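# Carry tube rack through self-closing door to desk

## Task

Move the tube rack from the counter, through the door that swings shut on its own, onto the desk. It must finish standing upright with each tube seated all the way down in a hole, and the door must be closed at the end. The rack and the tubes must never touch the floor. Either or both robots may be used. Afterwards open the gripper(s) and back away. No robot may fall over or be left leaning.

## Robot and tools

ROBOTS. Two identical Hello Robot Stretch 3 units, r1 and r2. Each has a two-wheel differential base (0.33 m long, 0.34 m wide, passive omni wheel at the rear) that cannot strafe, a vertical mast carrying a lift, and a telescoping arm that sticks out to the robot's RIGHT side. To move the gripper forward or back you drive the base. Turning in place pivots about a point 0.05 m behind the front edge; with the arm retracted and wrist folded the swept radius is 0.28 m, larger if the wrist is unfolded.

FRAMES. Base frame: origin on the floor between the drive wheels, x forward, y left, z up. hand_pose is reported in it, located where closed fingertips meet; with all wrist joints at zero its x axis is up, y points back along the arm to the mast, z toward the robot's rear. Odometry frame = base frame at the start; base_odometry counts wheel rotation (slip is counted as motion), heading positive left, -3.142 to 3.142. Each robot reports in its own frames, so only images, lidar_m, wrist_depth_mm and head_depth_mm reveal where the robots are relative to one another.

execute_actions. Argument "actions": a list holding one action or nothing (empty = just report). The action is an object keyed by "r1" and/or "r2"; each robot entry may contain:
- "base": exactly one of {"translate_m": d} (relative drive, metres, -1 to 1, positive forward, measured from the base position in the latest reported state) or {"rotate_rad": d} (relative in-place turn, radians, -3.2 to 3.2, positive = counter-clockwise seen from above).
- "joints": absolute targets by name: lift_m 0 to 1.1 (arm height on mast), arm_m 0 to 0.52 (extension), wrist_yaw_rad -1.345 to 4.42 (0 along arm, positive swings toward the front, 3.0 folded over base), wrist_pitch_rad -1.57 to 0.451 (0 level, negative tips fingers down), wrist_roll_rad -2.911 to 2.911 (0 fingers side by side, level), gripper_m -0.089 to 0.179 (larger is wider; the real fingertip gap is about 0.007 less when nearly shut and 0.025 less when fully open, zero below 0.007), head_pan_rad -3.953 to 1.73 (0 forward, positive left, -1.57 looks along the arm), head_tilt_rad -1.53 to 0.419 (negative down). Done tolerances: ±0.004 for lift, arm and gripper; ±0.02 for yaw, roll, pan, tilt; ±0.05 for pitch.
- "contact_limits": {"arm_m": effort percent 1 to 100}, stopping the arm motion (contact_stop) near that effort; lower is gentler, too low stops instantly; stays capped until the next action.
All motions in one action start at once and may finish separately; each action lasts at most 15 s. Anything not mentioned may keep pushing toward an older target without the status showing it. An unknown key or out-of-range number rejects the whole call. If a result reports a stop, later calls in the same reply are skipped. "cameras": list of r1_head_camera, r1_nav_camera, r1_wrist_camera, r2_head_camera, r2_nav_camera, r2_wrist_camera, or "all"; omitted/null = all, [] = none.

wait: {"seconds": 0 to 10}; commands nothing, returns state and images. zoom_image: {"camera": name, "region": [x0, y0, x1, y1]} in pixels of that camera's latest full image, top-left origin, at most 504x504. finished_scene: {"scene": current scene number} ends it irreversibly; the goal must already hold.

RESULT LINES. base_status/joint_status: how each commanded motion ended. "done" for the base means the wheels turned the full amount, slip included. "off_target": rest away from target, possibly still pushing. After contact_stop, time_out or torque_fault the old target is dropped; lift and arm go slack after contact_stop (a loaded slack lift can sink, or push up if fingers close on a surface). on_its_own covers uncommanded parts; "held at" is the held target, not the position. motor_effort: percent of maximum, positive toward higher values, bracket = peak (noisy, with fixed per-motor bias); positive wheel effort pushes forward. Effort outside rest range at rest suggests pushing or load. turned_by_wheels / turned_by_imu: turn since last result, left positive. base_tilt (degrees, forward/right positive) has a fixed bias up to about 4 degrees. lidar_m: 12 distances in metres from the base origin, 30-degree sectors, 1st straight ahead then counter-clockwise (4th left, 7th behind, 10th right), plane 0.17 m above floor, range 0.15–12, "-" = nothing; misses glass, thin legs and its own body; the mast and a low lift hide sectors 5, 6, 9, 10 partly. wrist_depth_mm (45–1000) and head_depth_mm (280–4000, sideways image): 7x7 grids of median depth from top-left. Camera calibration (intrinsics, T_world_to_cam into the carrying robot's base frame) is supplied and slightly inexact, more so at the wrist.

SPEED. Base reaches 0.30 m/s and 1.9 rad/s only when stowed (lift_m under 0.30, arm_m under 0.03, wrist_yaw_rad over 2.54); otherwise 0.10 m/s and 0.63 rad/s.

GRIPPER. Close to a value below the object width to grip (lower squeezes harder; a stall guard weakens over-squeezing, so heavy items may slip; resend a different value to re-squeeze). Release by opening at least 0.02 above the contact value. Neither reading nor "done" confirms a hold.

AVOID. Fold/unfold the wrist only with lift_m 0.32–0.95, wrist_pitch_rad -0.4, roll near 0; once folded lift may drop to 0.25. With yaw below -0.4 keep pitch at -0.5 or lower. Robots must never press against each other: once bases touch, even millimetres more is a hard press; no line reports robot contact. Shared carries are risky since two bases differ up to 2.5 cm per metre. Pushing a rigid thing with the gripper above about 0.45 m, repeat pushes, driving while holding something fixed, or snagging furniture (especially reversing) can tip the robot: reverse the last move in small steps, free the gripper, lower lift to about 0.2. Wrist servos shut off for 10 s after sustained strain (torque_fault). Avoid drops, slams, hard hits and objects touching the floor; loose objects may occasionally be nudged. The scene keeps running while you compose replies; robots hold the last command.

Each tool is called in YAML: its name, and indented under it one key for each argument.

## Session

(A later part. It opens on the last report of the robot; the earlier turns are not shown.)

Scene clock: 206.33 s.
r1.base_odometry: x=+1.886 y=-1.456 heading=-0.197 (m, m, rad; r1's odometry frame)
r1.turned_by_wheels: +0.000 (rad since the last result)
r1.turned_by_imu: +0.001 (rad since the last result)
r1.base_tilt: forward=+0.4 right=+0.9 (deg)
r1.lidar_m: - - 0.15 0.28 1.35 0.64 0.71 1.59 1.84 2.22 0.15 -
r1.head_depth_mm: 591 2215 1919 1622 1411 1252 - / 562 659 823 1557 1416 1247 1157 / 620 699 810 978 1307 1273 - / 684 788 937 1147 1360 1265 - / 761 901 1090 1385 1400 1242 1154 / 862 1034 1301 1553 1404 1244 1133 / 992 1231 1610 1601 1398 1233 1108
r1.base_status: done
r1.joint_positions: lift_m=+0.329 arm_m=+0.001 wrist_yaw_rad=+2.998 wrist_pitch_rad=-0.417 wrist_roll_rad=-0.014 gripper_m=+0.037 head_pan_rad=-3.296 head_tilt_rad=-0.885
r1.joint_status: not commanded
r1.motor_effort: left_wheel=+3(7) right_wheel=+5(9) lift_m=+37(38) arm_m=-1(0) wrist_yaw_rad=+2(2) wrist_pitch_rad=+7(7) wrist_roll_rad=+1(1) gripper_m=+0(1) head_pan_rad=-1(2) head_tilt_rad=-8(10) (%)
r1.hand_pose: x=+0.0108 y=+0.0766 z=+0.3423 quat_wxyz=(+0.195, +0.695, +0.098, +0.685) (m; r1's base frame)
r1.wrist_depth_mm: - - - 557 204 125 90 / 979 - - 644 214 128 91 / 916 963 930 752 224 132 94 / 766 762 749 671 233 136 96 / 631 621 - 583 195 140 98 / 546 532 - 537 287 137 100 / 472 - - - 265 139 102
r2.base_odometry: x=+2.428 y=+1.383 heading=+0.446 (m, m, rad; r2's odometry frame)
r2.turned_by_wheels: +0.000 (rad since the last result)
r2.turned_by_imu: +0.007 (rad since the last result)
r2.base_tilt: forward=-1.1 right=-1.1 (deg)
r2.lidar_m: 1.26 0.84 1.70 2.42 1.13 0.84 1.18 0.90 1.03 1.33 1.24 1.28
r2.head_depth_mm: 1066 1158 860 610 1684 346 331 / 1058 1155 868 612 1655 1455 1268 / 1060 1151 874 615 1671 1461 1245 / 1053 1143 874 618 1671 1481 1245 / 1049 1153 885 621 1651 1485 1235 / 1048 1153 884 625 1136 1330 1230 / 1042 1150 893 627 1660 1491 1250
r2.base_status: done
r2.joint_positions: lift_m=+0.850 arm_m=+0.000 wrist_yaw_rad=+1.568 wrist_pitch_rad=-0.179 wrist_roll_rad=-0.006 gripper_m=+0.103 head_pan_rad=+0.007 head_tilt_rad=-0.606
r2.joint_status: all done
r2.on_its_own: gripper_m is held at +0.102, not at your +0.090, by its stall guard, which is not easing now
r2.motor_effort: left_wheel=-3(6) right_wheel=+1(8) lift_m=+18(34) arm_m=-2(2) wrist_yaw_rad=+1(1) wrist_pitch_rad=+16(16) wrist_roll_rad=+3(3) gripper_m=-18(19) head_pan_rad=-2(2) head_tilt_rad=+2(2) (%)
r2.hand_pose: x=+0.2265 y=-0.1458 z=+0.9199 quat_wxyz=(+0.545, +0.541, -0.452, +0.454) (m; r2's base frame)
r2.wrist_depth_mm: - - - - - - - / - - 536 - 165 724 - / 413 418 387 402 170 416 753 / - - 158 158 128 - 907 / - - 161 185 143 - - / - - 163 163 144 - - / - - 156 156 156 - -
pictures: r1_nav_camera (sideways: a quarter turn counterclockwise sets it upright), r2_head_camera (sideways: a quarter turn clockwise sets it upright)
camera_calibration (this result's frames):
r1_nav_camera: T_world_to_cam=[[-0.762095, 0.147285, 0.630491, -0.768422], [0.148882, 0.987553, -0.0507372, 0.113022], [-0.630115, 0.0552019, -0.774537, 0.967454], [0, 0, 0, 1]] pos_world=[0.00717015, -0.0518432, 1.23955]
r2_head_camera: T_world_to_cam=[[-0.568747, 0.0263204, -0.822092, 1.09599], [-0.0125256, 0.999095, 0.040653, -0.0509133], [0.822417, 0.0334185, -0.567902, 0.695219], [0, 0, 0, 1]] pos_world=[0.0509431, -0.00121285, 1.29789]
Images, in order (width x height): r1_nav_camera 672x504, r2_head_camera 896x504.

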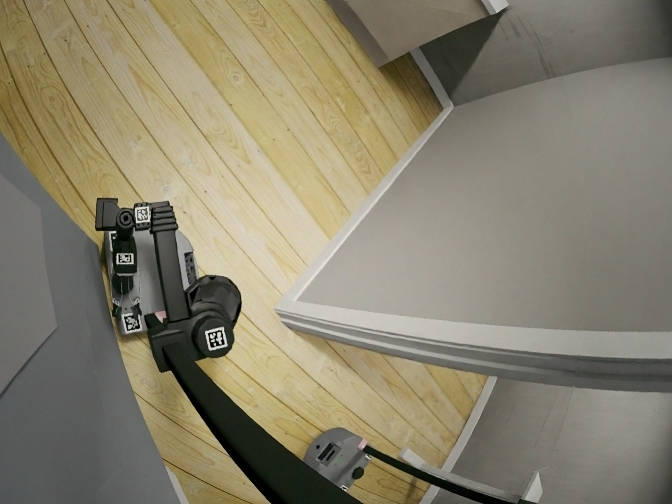

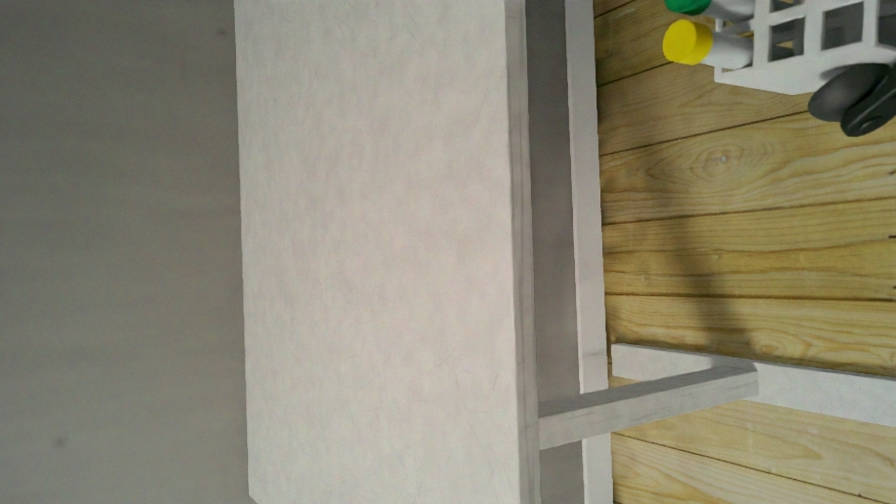

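execute_actions:
  actions:
    - {"r1":{"base":{"rotate_rad":-1.0},"joints":{"head_pan_rad":-3.14}},"r2":{"base":{"translate_m":0.1},"joints":{"lift_m":0.96,"head_tilt_rad":-1.0,"head_pan_rad":-0.4}}}
  cameras: ["r1_nav_camera","r2_wrist_camera"]

execute_actions:
  actions:
    - {"r1":{"base":{"translate_m":-0.35}},"r2":{"base":{"translate_m":0.28}}}
  cameras: ["r1_nav_camera","r2_wrist_camera","r2_head_camera"]

Scene clock: 230.20 s.
r1.base_odometry: x=+1.886 y=-1.456 heading=-1.197 (m, m, rad; r1's odometry frame)
r1.turned_by_wheels: -1.000 (rad since the last result)
r1.turned_by_imu: -0.997 (rad since the last result)
r1.base_tilt: forward=+0.4 right=+0.9 (deg)
r1.lidar_m: 2.09 0.19 0.18 0.18 0.23 0.51 1.44 0.64 0.75 1.81 1.85 2.19
r1.head_depth_mm: 2459 2312 1912 1627 1418 1078 829 / 2462 2286 1916 1627 1412 1252 - / 2456 2339 1861 1617 1405 1269 - / 2438 2291 1696 1611 1401 1265 - / 2119 2194 1746 1602 1397 1236 1164 / 2443 2259 1874 1610 1397 1231 1133 / 2430 2241 1875 1592 1222 1232 1110
r1.base_status: done
r1.joint_positions: lift_m=+0.329 arm_m=+0.001 wrist_yaw_rad=+2.998 wrist_pitch_rad=-0.417 wrist_roll_rad=-0.014 gripper_m=+0.037 head_pan_rad=-3.133 head_tilt_rad=-0.889
r1.joint_status: all done
r1.motor_effort: left_wheel=+9(73) right_wheel=-2(8) lift_m=+37(37) arm_m=+0(0) wrist_yaw_rad=+1(1) wrist_pitch_rad=+6(7) wrist_roll_rad=+1(1) gripper_m=+0(0) head_pan_rad=-3(15) head_tilt_rad=-6(13) (%)
r1.hand_pose: x=+0.0108 y=+0.0767 z=+0.3424 quat_wxyz=(+0.195, +0.695, +0.098, +0.685) (m; r1's base frame)
r1.wrist_depth_mm: 268 - 225 208 193 181 169 / 303 - 246 230 211 196 183 / 348 322 273 254 234 213 197 / 410 365 306 283 258 237 216 / 501 430 - 319 277 261 244 / 545 516 - 357 342 290 479 / 473 - - - 382 337 442
r2.base_odometry: x=+2.518 y=+1.426 heading=+0.446 (m, m, rad; r2's odometry frame)
r2.turned_by_wheels: +0.000 (rad since the last result)
r2.turned_by_imu: +0.000 (rad since the last result)
r2.base_tilt: forward=-1.2 right=-1.2 (deg)
r2.lidar_m: 1.16 0.75 1.57 2.43 1.28 0.93 1.32 0.98 1.16 1.33 1.18 1.22
r2.head_depth_mm: 651 316 311 1483 1345 1205 1100 / 654 536 335 354 1353 1212 1100 / 659 539 307 349 1355 1224 1117 / 661 563 301 1477 1370 1226 1103 / 663 544 482 1527 1365 1229 1106 / 666 546 470 1566 1377 1232 1111 / 673 549 462 1536 1384 1207 1117
r2.base_status: done
r2.joint_positions: lift_m=+0.959 arm_m=+0.000 wrist_yaw_rad=+1.568 wrist_pitch_rad=-0.179 wrist_roll_rad=-0.006 gripper_m=+0.103 head_pan_rad=-0.393 head_tilt_rad=-0.988
r2.joint_status: all done
r2.on_its_own: gripper_m is held at +0.102, not at your +0.090, by its stall guard, which is not easing now
r2.motor_effort: left_wheel=-3(6) right_wheel=+2(8) lift_m=+39(41) arm_m=-3(2) wrist_yaw_rad=+1(2) wrist_pitch_rad=+16(16) wrist_roll_rad=+3(3) gripper_m=-19(19) head_pan_rad=-2(25) head_tilt_rad=-5(21) (%)
r2.hand_pose: x=+0.2265 y=-0.1458 z=+1.0288 quat_wxyz=(+0.545, +0.541, -0.452, +0.454) (m; r2's base frame)
r2.wrist_depth_mm: 975 976 975 993 - - - / - - 1000 - 165 - - / - 797 620 835 170 800 826 / 466 467 158 158 127 465 468 / 349 335 160 186 142 349 373 / - - 163 163 143 - 851 / - - 156 156 156 - -
pictures: r1_nav_camera (sideways: a quarter turn counterclockwise sets it upright), r2_wrist_camera
camera_calibration (this result's frames):
r1_nav_camera: T_world_to_cam=[[-0.778804, 0.0216709, 0.626893, -0.763632], [-0.0130719, 0.998625, -0.0507608, 0.11404], [-0.627131, -0.0477274, -0.77745, 0.971225], [0, 0, 0, 1]] pos_world=[0.0158553, -0.0509805, 1.23958]
r2_wrist_camera: T_world_to_cam=[[0.0301157, -0.999346, 0.0200125, -0.173619], [-0.336717, -0.0289944, -0.941159, 1.07535], [0.941124, 0.0216051, -0.33737, 0.297497], [0, 0, 0, 1]] pos_world=[0.0873353, -0.148754, 1.11592]
Images, in order (width x height): r1_nav_camera 672x504, r2_wrist_camera 644x364.

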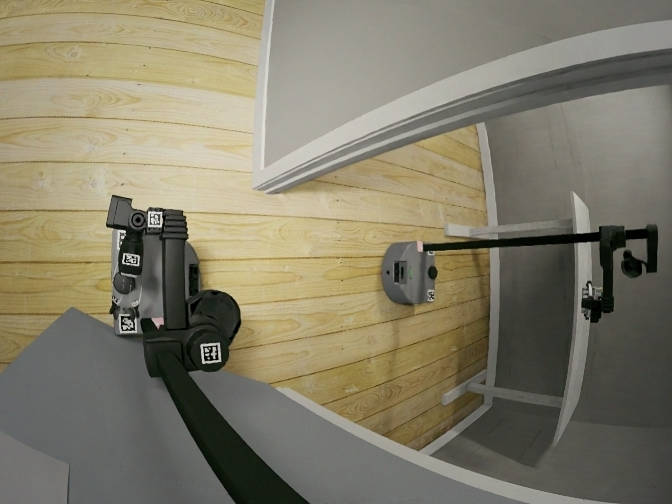

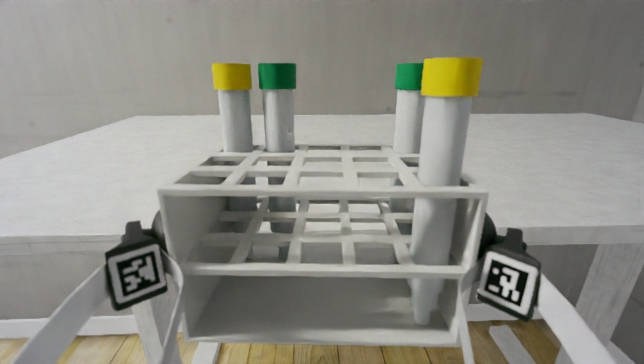

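Scene clock: 234.87 s.
r1.base_odometry: x=+1.758 y=-1.130 heading=-1.197 (m, m, rad; r1's odometry frame)
r1.turned_by_wheels: +0.000 (rad since the last result)
r1.turned_by_imu: +0.000 (rad since the last result)
r1.base_tilt: forward=+0.5 right=+0.9 (deg)
r1.lidar_m: 0.18 0.15 0.15 0.18 0.32 1.87 1.37 2.40 0.41 0.66 1.87 0.30
r1.head_depth_mm: 2112 2283 1918 1631 1420 1251 1140 / 2128 2316 1914 1623 1411 1244 - / 2145 2291 1846 1617 1411 1266 - / 2120 2287 1656 1623 1406 1264 - / 2029 2148 1723 1607 1404 1238 1165 / 2096 2227 1881 1591 1398 1237 1128 / 2099 2269 1870 1597 1401 1231 1118
r1.base_status: done
r1.joint_positions: lift_m=+0.329 arm_m=+0.001 wrist_yaw_rad=+2.998 wrist_pitch_rad=-0.417 wrist_roll_rad=-0.014 gripper_m=+0.037 head_pan_rad=-3.133 head_tilt_rad=-0.889
r1.joint_status: not commanded
r1.motor_effort: left_wheel=+2(4) right_wheel=-2(6) lift_m=+37(37) arm_m=+0(0) wrist_yaw_rad=+2(1) wrist_pitch_rad=+6(6) wrist_roll_rad=+1(1) gripper_m=+1(0) head_pan_rad=-2(2) head_tilt_rad=-7(6) (%)
r1.hand_pose: x=+0.0108 y=+0.0767 z=+0.3424 quat_wxyz=(+0.195, +0.695, +0.098, +0.685) (m; r1's base frame)
r1.wrist_depth_mm: 460 - 273 223 186 159 139 / - - 300 246 200 170 147 / - 545 339 274 218 183 157 / 785 638 380 305 239 199 168 / 642 628 - 336 247 216 181 / 542 542 - 383 315 232 195 / 478 - - - 336 249 213
r2.base_odometry: x=+2.771 y=+1.546 heading=+0.445 (m, m, rad; r2's odometry frame)
r2.turned_by_wheels: +0.000 (rad since the last result)
r2.turned_by_imu: +0.002 (rad since the last result)
r2.base_tilt: forward=-1.1 right=-1.2 (deg)
r2.lidar_m: 0.88 0.50 1.19 2.44 1.70 1.20 1.37 1.23 1.38 1.31 1.02 0.92
r2.head_depth_mm: 651 317 311 378 343 1195 1100 / 653 524 336 354 347 1160 1103 / 659 539 307 348 345 321 1117 / 661 562 301 375 349 312 1112 / 665 542 459 390 350 313 1082 / 666 546 460 398 351 314 296 / 670 547 463 400 352 314 288
r2.base_status: done
r2.joint_positions: lift_m=+0.959 arm_m=+0.000 wrist_yaw_rad=+1.568 wrist_pitch_rad=-0.179 wrist_roll_rad=-0.006 gripper_m=+0.103 head_pan_rad=-0.393 head_tilt_rad=-0.988
r2.joint_status: not commanded
r2.on_its_own: gripper_m is held at +0.102, not at your +0.090, by its stall guard, which is not easing now
r2.motor_effort: left_wheel=-3(4) right_wheel=+2(7) lift_m=+39(39) arm_m=-2(2) wrist_yaw_rad=+2(2) wrist_pitch_rad=+16(16) wrist_roll_rad=+3(3) gripper_m=-19(18) head_pan_rad=-3(3) head_tilt_rad=-5(4) (%)
r2.hand_pose: x=+0.2265 y=-0.1458 z=+1.0288 quat_wxyz=(+0.545, +0.541, -0.452, +0.454) (m; r2's base frame)
r2.wrist_depth_mm: 706 701 732 724 733 750 749 / 743 767 740 760 167 767 779 / 766 780 642 818 172 831 834 / 459 465 158 158 128 474 459 / 330 328 160 184 142 315 328 / 259 - 163 163 144 - 251 / 204 205 156 156 156 206 206
pictures: r1_nav_camera (sideways: a quarter turn counterclockwise sets it upright), r2_head_camera (sideways: a quarter turn clockwise sets it upright), r2_wrist_camera
camera_calibration (this result's frames):
r1_nav_camera: T_world_to_cam=[[-0.778804, 0.0216714, 0.626892, -0.763632], [-0.0130712, 0.998625, -0.0507608, 0.11404], [-0.627131, -0.047727, -0.777451, 0.971225], [0, 0, 0, 1]] pos_world=[0.0158553, -0.0509805, 1.23958]
r2_head_camera: T_world_to_cam=[[-0.758741, 0.347301, -0.551085, 0.743985], [0.391828, 0.919177, 0.0398032, -0.0522533], [0.520368, -0.185731, -0.833499, 1.04249], [0, 0, 0, 1]] pos_world=[0.0424882, -0.0167349, 1.28099]
r2_wrist_camera: T_world_to_cam=[[0.0301161, -0.999346, 0.0200125, -0.173619], [-0.336717, -0.0289945, -0.941159, 1.07535], [0.941124, 0.0216055, -0.33737, 0.297498], [0, 0, 0, 1]] pos_world=[0.0873353, -0.148754, 1.11592]
Images, in order (width x height): r1_nav_camera 672x504, r2_head_camera 896x504, r2_wrist_camera 644x364.

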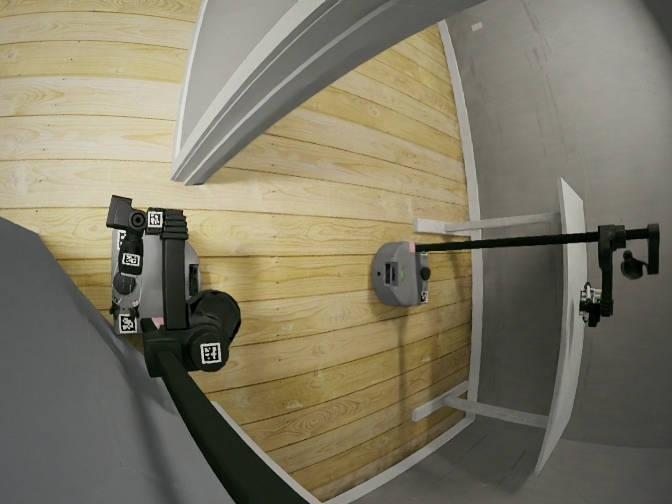

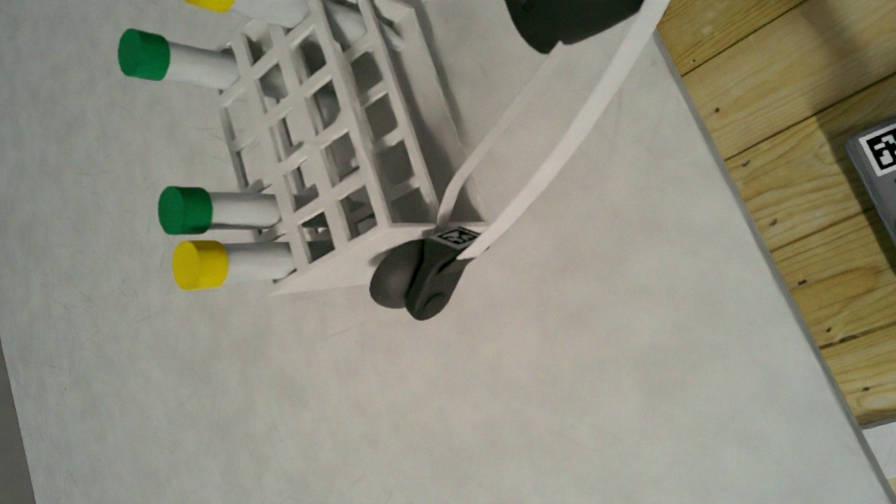

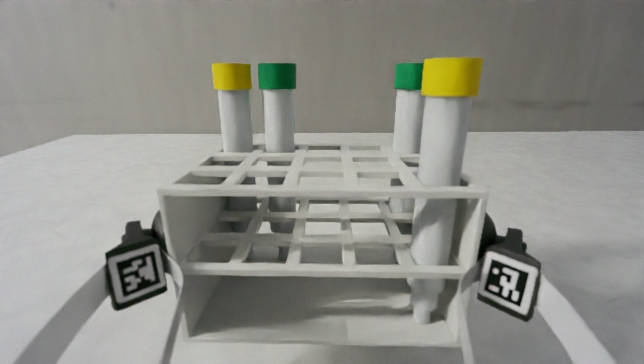

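execute_actions:
  actions:
    - {"r1":{"base":{"translate_m":-0.15}},"r2":{"joints":{"lift_m":0.914}}}
  cameras: ["r1_nav_camera","r2_wrist_camera"]

Scene clock: 243.87 s.
r1.base_odometry: x=+1.703 y=-0.990 heading=-1.196 (m, m, rad; r1's odometry frame)
r1.turned_by_wheels: +0.000 (rad since the last result)
r1.turned_by_imu: +0.015 (rad since the last result)
r1.base_tilt: forward=+0.4 right=+0.9 (deg)
r1.lidar_m: - - 0.15 0.18 0.52 1.89 1.22 2.25 0.37 0.37 0.31 0.15
r1.head_depth_mm: 1989 2182 1899 1622 1416 1250 1141 / 1995 2210 1914 1618 1410 1253 - / 1995 2206 1899 1573 1398 1269 - / 1979 2194 1656 1538 1399 1255 - / 1909 2089 1772 1570 1405 1239 1163 / 1905 2154 1886 1592 1402 1236 1134 / 1988 2201 1870 1605 1387 1233 1106
r1.base_status: done
r1.joint_positions: lift_m=+0.329 arm_m=+0.001 wrist_yaw_rad=+2.998 wrist_pitch_rad=-0.417 wrist_roll_rad=-0.014 gripper_m=+0.037 head_pan_rad=-3.134 head_tilt_rad=-0.891
r1.joint_status: not commanded
r1.motor_effort: left_wheel=+8(62) right_wheel=+1(9) lift_m=+37(37) arm_m=+0(0) wrist_yaw_rad=+2(1) wrist_pitch_rad=+7(6) wrist_roll_rad=+1(1) gripper_m=+1(0) head_pan_rad=-1(3) head_tilt_rad=-5(6) (%)
r1.hand_pose: x=+0.0108 y=+0.0767 z=+0.3424 quat_wxyz=(+0.195, +0.695, +0.098, +0.685) (m; r1's base frame)
r1.wrist_depth_mm: - - 409 250 176 135 110 / - - 459 278 188 143 115 / - 937 529 310 203 151 120 / 759 761 594 342 216 161 126 / 642 623 - 363 211 172 132 / 543 536 - 424 286 179 140 / 477 - - - 286 184 148
r2.base_odometry: x=+2.771 y=+1.546 heading=+0.445 (m, m, rad; r2's odometry frame)
r2.turned_by_wheels: +0.000 (rad since the last result)
r2.turned_by_imu: -0.001 (rad since the last result)
r2.base_tilt: forward=-1.2 right=-1.2 (deg)
r2.lidar_m: 0.88 0.50 1.20 2.44 1.70 1.20 1.21 1.22 1.38 1.31 1.02 0.93
r2.head_depth_mm: 649 535 329 372 358 1187 1104 / 654 536 349 373 348 1165 1107 / 658 539 357 351 348 321 1119 / 663 542 335 334 349 312 1104 / 664 543 460 397 350 313 1075 / 667 546 461 398 351 314 296 / 673 548 463 400 352 315 289
r2.base_status: not commanded
r2.joint_positions: lift_m=+0.914 arm_m=+0.000 wrist_yaw_rad=+1.568 wrist_pitch_rad=-0.179 wrist_roll_rad=-0.006 gripper_m=+0.103 head_pan_rad=-0.393 head_tilt_rad=-0.988
r2.joint_status: all done
r2.on_its_own: gripper_m is held at +0.102, not at your +0.090, by its stall guard, which is not easing now
r2.motor_effort: left_wheel=-3(3) right_wheel=+2(2) lift_m=+18(35) arm_m=-2(2) wrist_yaw_rad=+2(1) wrist_pitch_rad=+16(17) wrist_roll_rad=+3(3) gripper_m=-19(18) head_pan_rad=-3(3) head_tilt_rad=-4(4) (%)
r2.hand_pose: x=+0.2265 y=-0.1458 z=+0.9838 quat_wxyz=(+0.545, +0.541, -0.452, +0.454) (m; r2's base frame)
r2.wrist_depth_mm: 709 715 727 726 743 751 761 / 751 749 727 763 165 810 809 / 610 595 462 597 169 597 608 / 343 342 157 157 126 344 346 / 241 241 160 170 142 227 242 / 193 - 163 163 144 - 185 / - 150 145 145 145 151 151
pictures: r1_nav_camera (sideways: a quarter turn counterclockwise sets it upright), r2_wrist_camera
camera_calibration (this result's frames):
r1_nav_camera: T_world_to_cam=[[-0.779769, 0.0220156, 0.62568, -0.762046], [-0.0125412, 0.998632, -0.0507685, 0.114047], [-0.625941, -0.0474345, -0.778426, 0.972486], [0, 0, 0, 1]] pos_world=[0.0159293, -0.0509841, 1.2396]
r2_wrist_camera: T_world_to_cam=[[0.0301108, -0.999347, 0.0199927, -0.172698], [-0.336721, -0.0289742, -0.941159, 1.03298], [0.941123, 0.0216071, -0.337373, 0.282311], [0, 0, 0, 1]] pos_world=[0.0873354, -0.148755, 1.07089]
Images, in order (width x height): r1_nav_camera 672x504, r2_wrist_camera 644x364.

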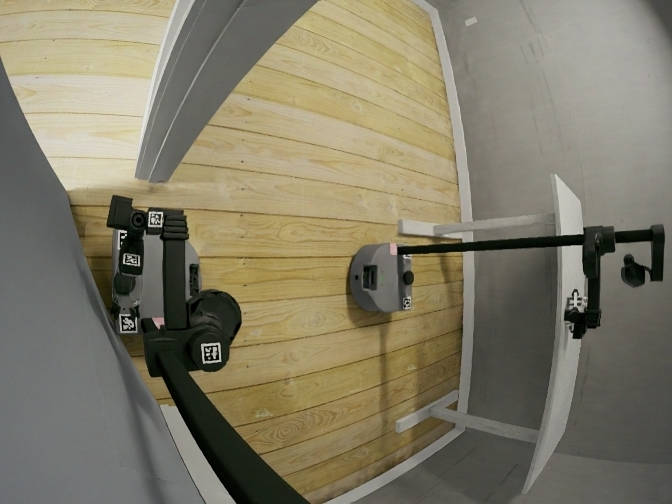

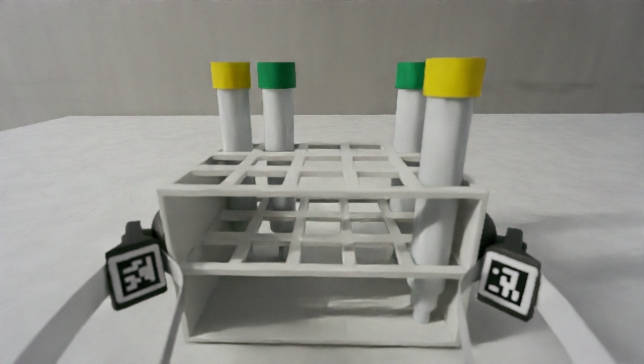

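Just touching. A few mm lower, then release.

execute_actions:
  actions:
    - {"r1":{"base":{"translate_m":-0.07}},"r2":{"joints":{"lift_m":0.909}}}
  cameras: []

execute_actions:
  actions:
    - {"r1":{"base":{"translate_m":-0.06}},"r2":{"joints":{"gripper_m":0.179}}}
  cameras: ["r2_wrist_camera"]

execute_actions:
  actions:
    - {"r1":{"base":{"translate_m":-0.17}},"r2":{"base":{"translate_m":-0.22}}}
  cameras: ["r2_wrist_camera","r1_nav_camera"]

Scene clock: 255.10 s.
r1.base_odometry: x=+1.677 y=-0.925 heading=-1.196 (m, m, rad; r1's odometry frame)
r1.turned_by_wheels: +0.000 (rad since the last result)
r1.turned_by_imu: +0.001 (rad since the last result)
r1.base_tilt: forward=+0.4 right=+0.9 (deg)
r1.lidar_m: - - 0.15 0.22 1.40 1.89 1.15 2.18 2.52 0.36 0.22 0.15
r1.head_depth_mm: 1925 2176 1887 1618 1415 1247 1141 / 1938 2186 1908 1619 1406 1247 - / 1924 2167 1886 1581 1404 1269 - / 1934 2158 1880 1514 1401 1263 - / 1851 2085 1773 1543 1400 1236 1164 / 1847 2119 1865 1589 1390 1233 1128 / 1919 2133 1872 1588 1399 1229 1109
r1.base_status: done
r1.joint_positions: lift_m=+0.329 arm_m=+0.001 wrist_yaw_rad=+2.998 wrist_pitch_rad=-0.417 wrist_roll_rad=-0.014 gripper_m=+0.037 head_pan_rad=-3.134 head_tilt_rad=-0.891
r1.joint_status: not commanded
r1.motor_effort: left_wheel=+0(5) right_wheel=+0(4) lift_m=+37(37) arm_m=+0(0) wrist_yaw_rad=+2(1) wrist_pitch_rad=+6(7) wrist_roll_rad=+1(1) gripper_m=+1(1) head_pan_rad=-2(2) head_tilt_rad=-5(5) (%)
r1.hand_pose: x=+0.0108 y=+0.0767 z=+0.3424 quat_wxyz=(+0.195, +0.695, +0.098, +0.685) (m; r1's base frame)
r1.wrist_depth_mm: - - 479 317 197 142 111 / - - 527 355 210 149 115 / - 980 589 397 226 156 120 / 788 772 670 435 237 165 125 / 648 628 - 457 221 174 130 / 548 530 - 522 305 177 136 / 478 - - - 302 182 142
r2.base_odometry: x=+2.771 y=+1.546 heading=+0.445 (m, m, rad; r2's odometry frame)
r2.turned_by_wheels: +0.000 (rad since the last result)
r2.turned_by_imu: -0.001 (rad since the last result)
r2.base_tilt: forward=-1.1 right=-1.2 (deg)
r2.lidar_m: 0.88 0.50 1.19 2.44 1.69 1.20 1.14 1.22 1.38 1.31 1.02 0.92
r2.head_depth_mm: 651 534 332 371 358 1173 1097 / 655 536 356 376 347 1164 1103 / 656 539 350 346 348 320 1123 / 662 541 331 336 348 313 1107 / 667 544 459 397 350 313 1072 / 667 547 460 399 351 313 296 / 671 548 462 400 352 314 288
r2.base_status: not commanded
r2.joint_positions: lift_m=+0.910 arm_m=+0.000 wrist_yaw_rad=+1.568 wrist_pitch_rad=-0.169 wrist_roll_rad=-0.006 gripper_m=+0.103 head_pan_rad=-0.393 head_tilt_rad=-0.988
r2.joint_status: all done
r2.on_its_own: gripper_m is held at +0.102, not at your +0.090, by its stall guard, which is not easing now
r2.motor_effort: left_wheel=-4(4) right_wheel=+2(1) lift_m=+17(18) arm_m=-2(2) wrist_yaw_rad=+1(2) wrist_pitch_rad=+11(16) wrist_roll_rad=+3(3) gripper_m=-19(19) head_pan_rad=-3(2) head_tilt_rad=-4(4) (%)
r2.hand_pose: x=+0.2272 y=-0.1459 z=+0.9814 quat_wxyz=(+0.543, +0.539, -0.455, +0.457) (m; r2's base frame)
r2.wrist_depth_mm: 695 707 721 723 743 763 769 / 738 746 747 766 162 788 785 / 620 613 466 618 168 619 622 / 342 345 154 153 127 340 346 / 239 230 160 169 141 226 238 / 190 - 163 163 144 - 183 / - 147 145 144 144 148 148
pictures: none
No camera images: the call's "cameras" was empty. Leave "cameras" out to get every camera's image.

Scene clock: 256.97 s.
r1.base_odometry: x=+1.655 y=-0.869 heading=-1.196 (m, m, rad; r1's odometry frame)
r1.turned_by_wheels: +0.000 (rad since the last result)
r1.turned_by_imu: -0.015 (rad since the last result)
r1.base_tilt: forward=+0.4 right=+0.9 (deg)
r1.lidar_m: - - 0.15 0.23 1.39 1.85 1.08 2.10 2.54 0.36 0.15 -
r1.head_depth_mm: 1856 2110 1955 1650 1431 1261 1128 / 1851 2115 1967 1657 1425 1258 - / 1827 2130 1961 1550 1424 1281 - / 1842 2108 1941 1447 1421 1260 - / 1765 1982 1839 1539 1418 1247 1152 / 1739 2076 1947 1633 1415 1244 1136 / 1827 2104 1920 1629 1409 1245 1117
r1.base_status: done
r1.joint_positions: lift_m=+0.329 arm_m=+0.001 wrist_yaw_rad=+2.998 wrist_pitch_rad=-0.417 wrist_roll_rad=-0.014 gripper_m=+0.037 head_pan_rad=-3.114 head_tilt_rad=-0.865
r1.joint_status: not commanded
r1.motor_effort: left_wheel=+5(25) right_wheel=+3(15) lift_m=+37(37) arm_m=+0(0) wrist_yaw_rad=+1(1) wrist_pitch_rad=+6(6) wrist_roll_rad=+1(1) gripper_m=+0(1) head_pan_rad=-9(11) head_tilt_rad=-19(19) (%)
r1.hand_pose: x=+0.0108 y=+0.0767 z=+0.3424 quat_wxyz=(+0.195, +0.695, +0.098, +0.685) (m; r1's base frame)
r1.wrist_depth_mm: - - - 423 183 117 86 / - - - 463 193 120 88 / - 948 919 553 203 125 90 / 780 755 754 619 211 129 92 / 649 626 - 560 182 134 95 / 545 535 - 528 264 132 97 / 471 - - - 248 135 100
r2.base_odometry: x=+2.771 y=+1.546 heading=+0.445 (m, m, rad; r2's odometry frame)
r2.turned_by_wheels: +0.000 (rad since the last result)
r2.turned_by_imu: +0.000 (rad since the last result)
r2.base_tilt: forward=-1.1 right=-1.3 (deg)
r2.lidar_m: 0.88 0.50 1.19 2.44 1.69 1.20 1.07 1.22 1.38 1.31 1.02 0.92
r2.head_depth_mm: 648 534 337 371 358 1178 1099 / 654 536 356 376 347 1164 1100 / 656 541 350 353 348 321 1124 / 663 541 331 359 343 312 1113 / 665 543 459 405 350 313 1080 / 669 545 461 398 351 314 296 / 672 549 463 399 352 315 289
r2.base_status: not commanded
r2.joint_positions: lift_m=+0.910 arm_m=+0.000 wrist_yaw_rad=+1.568 wrist_pitch_rad=-0.169 wrist_roll_rad=-0.006 gripper_m=+0.179 head_pan_rad=-0.393 head_tilt_rad=-0.988
r2.joint_status: all done
r2.motor_effort: left_wheel=-3(3) right_wheel=+2(2) lift_m=+18(17) arm_m=-2(2) wrist_yaw_rad=+1(2) wrist_pitch_rad=+11(10) wrist_roll_rad=+3(3) gripper_m=+0(85) head_pan_rad=-3(3) head_tilt_rad=-4(4) (%)
r2.hand_pose: x=+0.2272 y=-0.1458 z=+0.9814 quat_wxyz=(+0.543, +0.539, -0.455, +0.457) (m; r2's base frame)
r2.wrist_depth_mm: 708 721 723 738 722 742 774 / 747 742 738 775 163 777 799 / 608 614 196 601 170 618 621 / 340 342 154 154 124 341 340 / 239 211 160 168 142 211 238 / - 170 162 163 143 173 186 / 148 147 144 145 144 147 142
pictures: r2_wrist_camera
camera_calibration (this result's frames):
r2_wrist_camera: T_world_to_cam=[[0.0298951, -0.999348, 0.0202652, -0.172891], [-0.326994, -0.0289366, -0.944583, 1.03212], [0.944553, 0.0216118, -0.327646, 0.27052], [0, 0, 0, 1]] pos_world=[0.0871469, -0.148758, 1.06707]
Images, in order (width x height): r2_wrist_camera 644x364.

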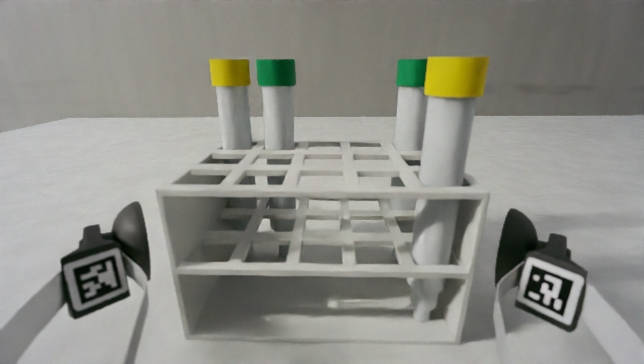

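Scene clock: 260.47 s.
r1.base_odometry: x=+1.593 y=-0.711 heading=-1.196 (m, m, rad; r1's odometry frame)
r1.turned_by_wheels: +0.000 (rad since the last result)
r1.turned_by_imu: +0.000 (rad since the last result)
r1.base_tilt: forward=+0.4 right=+0.9 (deg)
r1.lidar_m: 0.23 0.24 0.32 0.52 1.38 1.71 0.70 1.93 2.54 0.70 0.34 0.24
r1.head_depth_mm: 1703 1976 1915 1633 1413 1252 1137 / 1692 1993 1912 1625 1413 1243 - / 1710 1972 1899 1607 1334 1271 - / 1696 1970 1884 1611 1227 1233 - / 1690 1944 1885 1563 1223 1229 1165 / 613 733 1753 1565 1388 1240 1127 / 1693 1962 1879 1589 1392 1234 1112
r1.base_status: done
r1.joint_positions: lift_m=+0.329 arm_m=+0.001 wrist_yaw_rad=+2.998 wrist_pitch_rad=-0.417 wrist_roll_rad=-0.014 gripper_m=+0.037 head_pan_rad=-3.133 head_tilt_rad=-0.889
r1.joint_status: not commanded
r1.motor_effort: left_wheel=+1(4) right_wheel=-1(5) lift_m=+37(37) arm_m=+0(0) wrist_yaw_rad=+1(1) wrist_pitch_rad=+6(7) wrist_roll_rad=+1(1) gripper_m=+0(0) head_pan_rad=-3(10) head_tilt_rad=-7(18) (%)
r1.hand_pose: x=+0.0108 y=+0.0767 z=+0.3424 quat_wxyz=(+0.195, +0.695, +0.098, +0.685) (m; r1's base frame)
r1.wrist_depth_mm: - - - 951 498 333 242 / - - - - 538 346 245 / - 952 953 862 573 353 251 / 784 748 737 718 627 366 259 / 635 623 - 611 522 376 261 / 545 542 - 540 498 369 270 / 473 - - - 451 376 277
r2.base_odometry: x=+2.572 y=+1.452 heading=+0.445 (m, m, rad; r2's odometry frame)
r2.turned_by_wheels: +0.000 (rad since the last result)
r2.turned_by_imu: -0.003 (rad since the last result)
r2.base_tilt: forward=-1.1 right=-1.3 (deg)
r2.lidar_m: 1.10 0.70 1.49 2.43 1.37 0.99 0.69 1.02 1.24 1.32 1.14 1.16
r2.head_depth_mm: 651 533 1653 1534 1399 1179 1100 / 654 537 485 1530 1360 1207 1103 / 658 512 467 1550 1373 1226 1123 / 478 497 459 1559 1340 1222 1107 / 665 478 458 1527 1369 1224 1111 / 650 518 461 1478 1372 1234 1110 / 671 549 461 424 1384 1214 1120
r2.base_status: done
r2.joint_positions: lift_m=+0.910 arm_m=+0.000 wrist_yaw_rad=+1.568 wrist_pitch_rad=-0.169 wrist_roll_rad=-0.006 gripper_m=+0.179 head_pan_rad=-0.393 head_tilt_rad=-0.988
r2.joint_status: not commanded
r2.motor_effort: left_wheel=-2(9) right_wheel=+2(4) lift_m=+17(17) arm_m=-2(1) wrist_yaw_rad=+2(2) wrist_pitch_rad=+11(10) wrist_roll_rad=+3(3) gripper_m=+0(0) head_pan_rad=-3(3) head_tilt_rad=-4(5) (%)
r2.hand_pose: x=+0.2272 y=-0.1458 z=+0.9814 quat_wxyz=(+0.543, +0.539, -0.455, +0.457) (m; r2's base frame)
r2.wrist_depth_mm: 896 925 924 937 927 917 990 / 964 939 970 987 978 - - / 625 628 605 388 630 626 600 / 342 342 339 341 343 343 342 / 262 264 266 270 272 270 274 / - - - - - - 825 / - - - - - - -
pictures: r1_nav_camera (sideways: a quarter turn counterclockwise sets it upright), r2_wrist_camera
camera_calibration (this result's frames):
r1_nav_camera: T_world_to_cam=[[-0.778496, 0.0212161, 0.627291, -0.764153], [-0.0136846, 0.998617, -0.0507582, 0.11404], [-0.627501, -0.0480993, -0.777129, 0.970809], [0, 0, 0, 1]] pos_world=[0.0158534, -0.050975, 1.23958]
r2_wrist_camera: T_world_to_cam=[[0.029895, -0.999348, 0.0202652, -0.172891], [-0.326994, -0.0289365, -0.944583, 1.03212], [0.944553, 0.0216117, -0.327646, 0.270518], [0, 0, 0, 1]] pos_world=[0.0871469, -0.148758, 1.06706]
Images, in order (width x height): r1_nav_camera 672x504, r2_wrist_camera 644x364.

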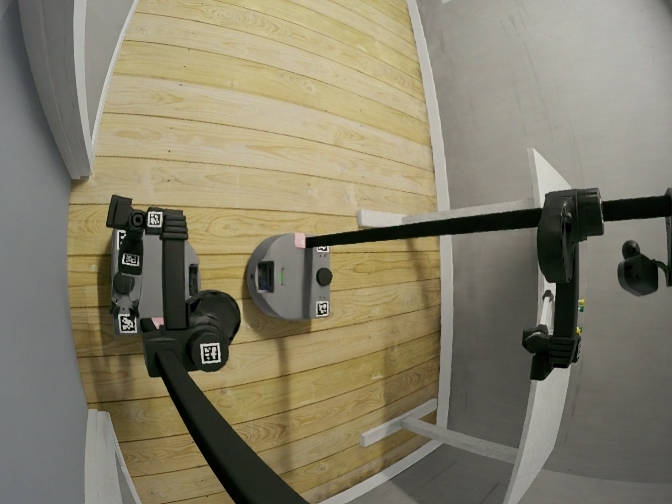

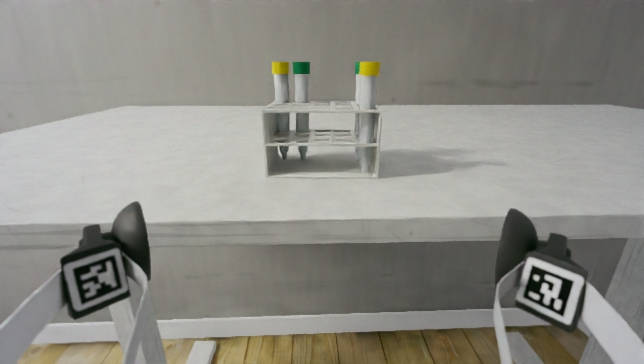

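execute_actions:
  actions: []
  cameras: ["r1_nav_camera","r1_wrist_camera","r2_wrist_camera"]

Scene clock: 263.53 s.
r1.base_odometry: x=+1.593 y=-0.711 heading=-1.196 (m, m, rad; r1's odometry frame)
r1.turned_by_wheels: +0.000 (rad since the last result)
r1.turned_by_imu: +0.001 (rad since the last result)
r1.base_tilt: forward=+0.4 right=+0.8 (deg)
r1.lidar_m: 0.23 0.24 0.32 0.52 1.38 1.70 0.69 1.92 2.55 0.71 0.33 0.24
r1.head_depth_mm: 1714 1987 1918 1625 1410 1250 1140 / 1696 1974 1911 1616 1416 1248 - / 1708 1970 1911 1622 1331 1263 - / 1693 1972 1892 1606 1231 1228 - / 1686 1980 1872 1575 1234 1230 1161 / 614 734 1754 1568 1395 1239 1130 / 1679 1965 1873 1607 1393 1237 1114
r1.base_status: done
r1.joint_positions: lift_m=+0.329 arm_m=+0.001 wrist_yaw_rad=+2.998 wrist_pitch_rad=-0.417 wrist_roll_rad=-0.014 gripper_m=+0.037 head_pan_rad=-3.133 head_tilt_rad=-0.889
r1.joint_status: not commanded
r1.motor_effort: left_wheel=+1(4) right_wheel=-1(5) lift_m=+37(37) arm_m=+0(0) wrist_yaw_rad=+1(1) wrist_pitch_rad=+7(7) wrist_roll_rad=+1(1) gripper_m=+1(0) head_pan_rad=-2(10) head_tilt_rad=-6(18) (%)
r1.hand_pose: x=+0.0108 y=+0.0767 z=+0.3424 quat_wxyz=(+0.195, +0.695, +0.098, +0.685) (m; r1's base frame)
r1.wrist_depth_mm: - - - 976 490 333 241 / - - - - 540 341 247 / - 941 941 878 582 356 251 / 785 752 761 728 611 365 258 / 642 638 - 598 518 375 264 / 532 537 - 535 508 369 270 / 476 - - - 451 374 276
r2.base_odometry: x=+2.572 y=+1.452 heading=+0.445 (m, m, rad; r2's odometry frame)
r2.turned_by_wheels: +0.000 (rad since the last result)
r2.turned_by_imu: +0.000 (rad since the last result)
r2.base_tilt: forward=-1.1 right=-1.2 (deg)
r2.lidar_m: 1.10 0.70 1.49 2.43 1.37 0.99 0.69 1.02 1.25 1.32 1.14 1.15
r2.head_depth_mm: 649 533 1669 1548 1407 1182 1098 / 654 536 486 1534 1364 1208 1097 / 657 512 467 1539 1371 1214 1121 / 477 497 457 1563 1344 1212 1102 / 664 478 460 1533 1371 1219 1106 / 649 518 462 1478 1377 1229 1116 / 672 549 463 424 1382 1211 1117
r2.base_status: done
r2.joint_positions: lift_m=+0.910 arm_m=+0.000 wrist_yaw_rad=+1.568 wrist_pitch_rad=-0.169 wrist_roll_rad=-0.006 gripper_m=+0.179 head_pan_rad=-0.393 head_tilt_rad=-0.988
r2.joint_status: not commanded
r2.motor_effort: left_wheel=-2(9) right_wheel=+2(4) lift_m=+18(17) arm_m=-2(1) wrist_yaw_rad=+2(2) wrist_pitch_rad=+10(10) wrist_roll_rad=+3(3) gripper_m=+1(0) head_pan_rad=-3(3) head_tilt_rad=-4(5) (%)
r2.hand_pose: x=+0.2272 y=-0.1458 z=+0.9814 quat_wxyz=(+0.543, +0.539, -0.455, +0.457) (m; r2's base frame)
r2.wrist_depth_mm: 912 888 915 910 972 941 970 / 932 967 941 943 968 - - / 611 612 609 390 616 623 608 / 342 342 339 341 342 343 338 / 259 263 268 271 272 272 274 / - - - - - - 791 / - - - - - - -
pictures: r1_nav_camera (sideways: a quarter turn counterclockwise sets it upright), r1_wrist_camera, r2_wrist_camera
camera_calibration (this result's frames):
r1_nav_camera: T_world_to_cam=[[-0.778496, 0.0212161, 0.627291, -0.764154], [-0.0136846, 0.998617, -0.0507582, 0.11404], [-0.627501, -0.0480993, -0.777129, 0.970809], [0, 0, 0, 1]] pos_world=[0.0158534, -0.050975, 1.23958]
r1_wrist_camera: T_world_to_cam=[[0.990344, -0.136142, -0.0261583, 0.0173751], [-0.102534, -0.592321, -0.799151, 0.341918], [0.0933036, 0.794116, -0.600561, 0.308812], [0, 0, 0, 1]] pos_world=[-0.0109623, -0.0403417, 0.459159]
r2_wrist_camera: T_world_to_cam=[[0.029895, -0.999348, 0.0202652, -0.172891], [-0.326994, -0.0289365, -0.944583, 1.03212], [0.944553, 0.0216117, -0.327646, 0.270518], [0, 0, 0, 1]] pos_world=[0.0871469, -0.148758, 1.06706]
Images, in order (width x height): r1_nav_camera 672x504, r1_wrist_camera 644x364, r2_wrist_camera 644x364.

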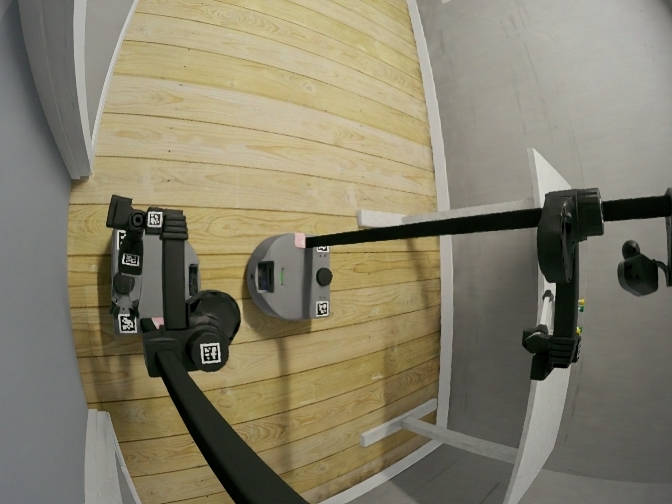

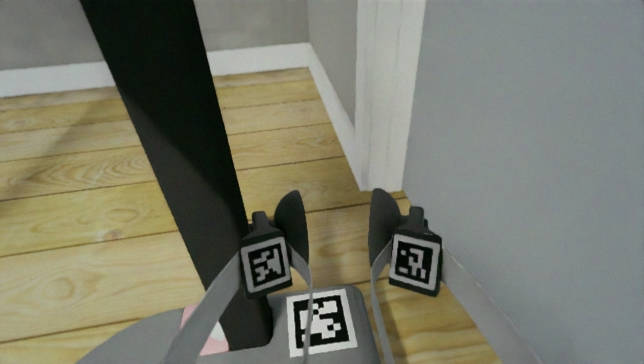

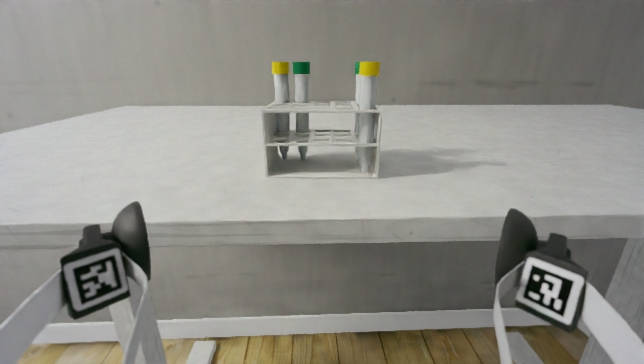

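finished_scene:
  scene: 2

The scene is finished: the task was done.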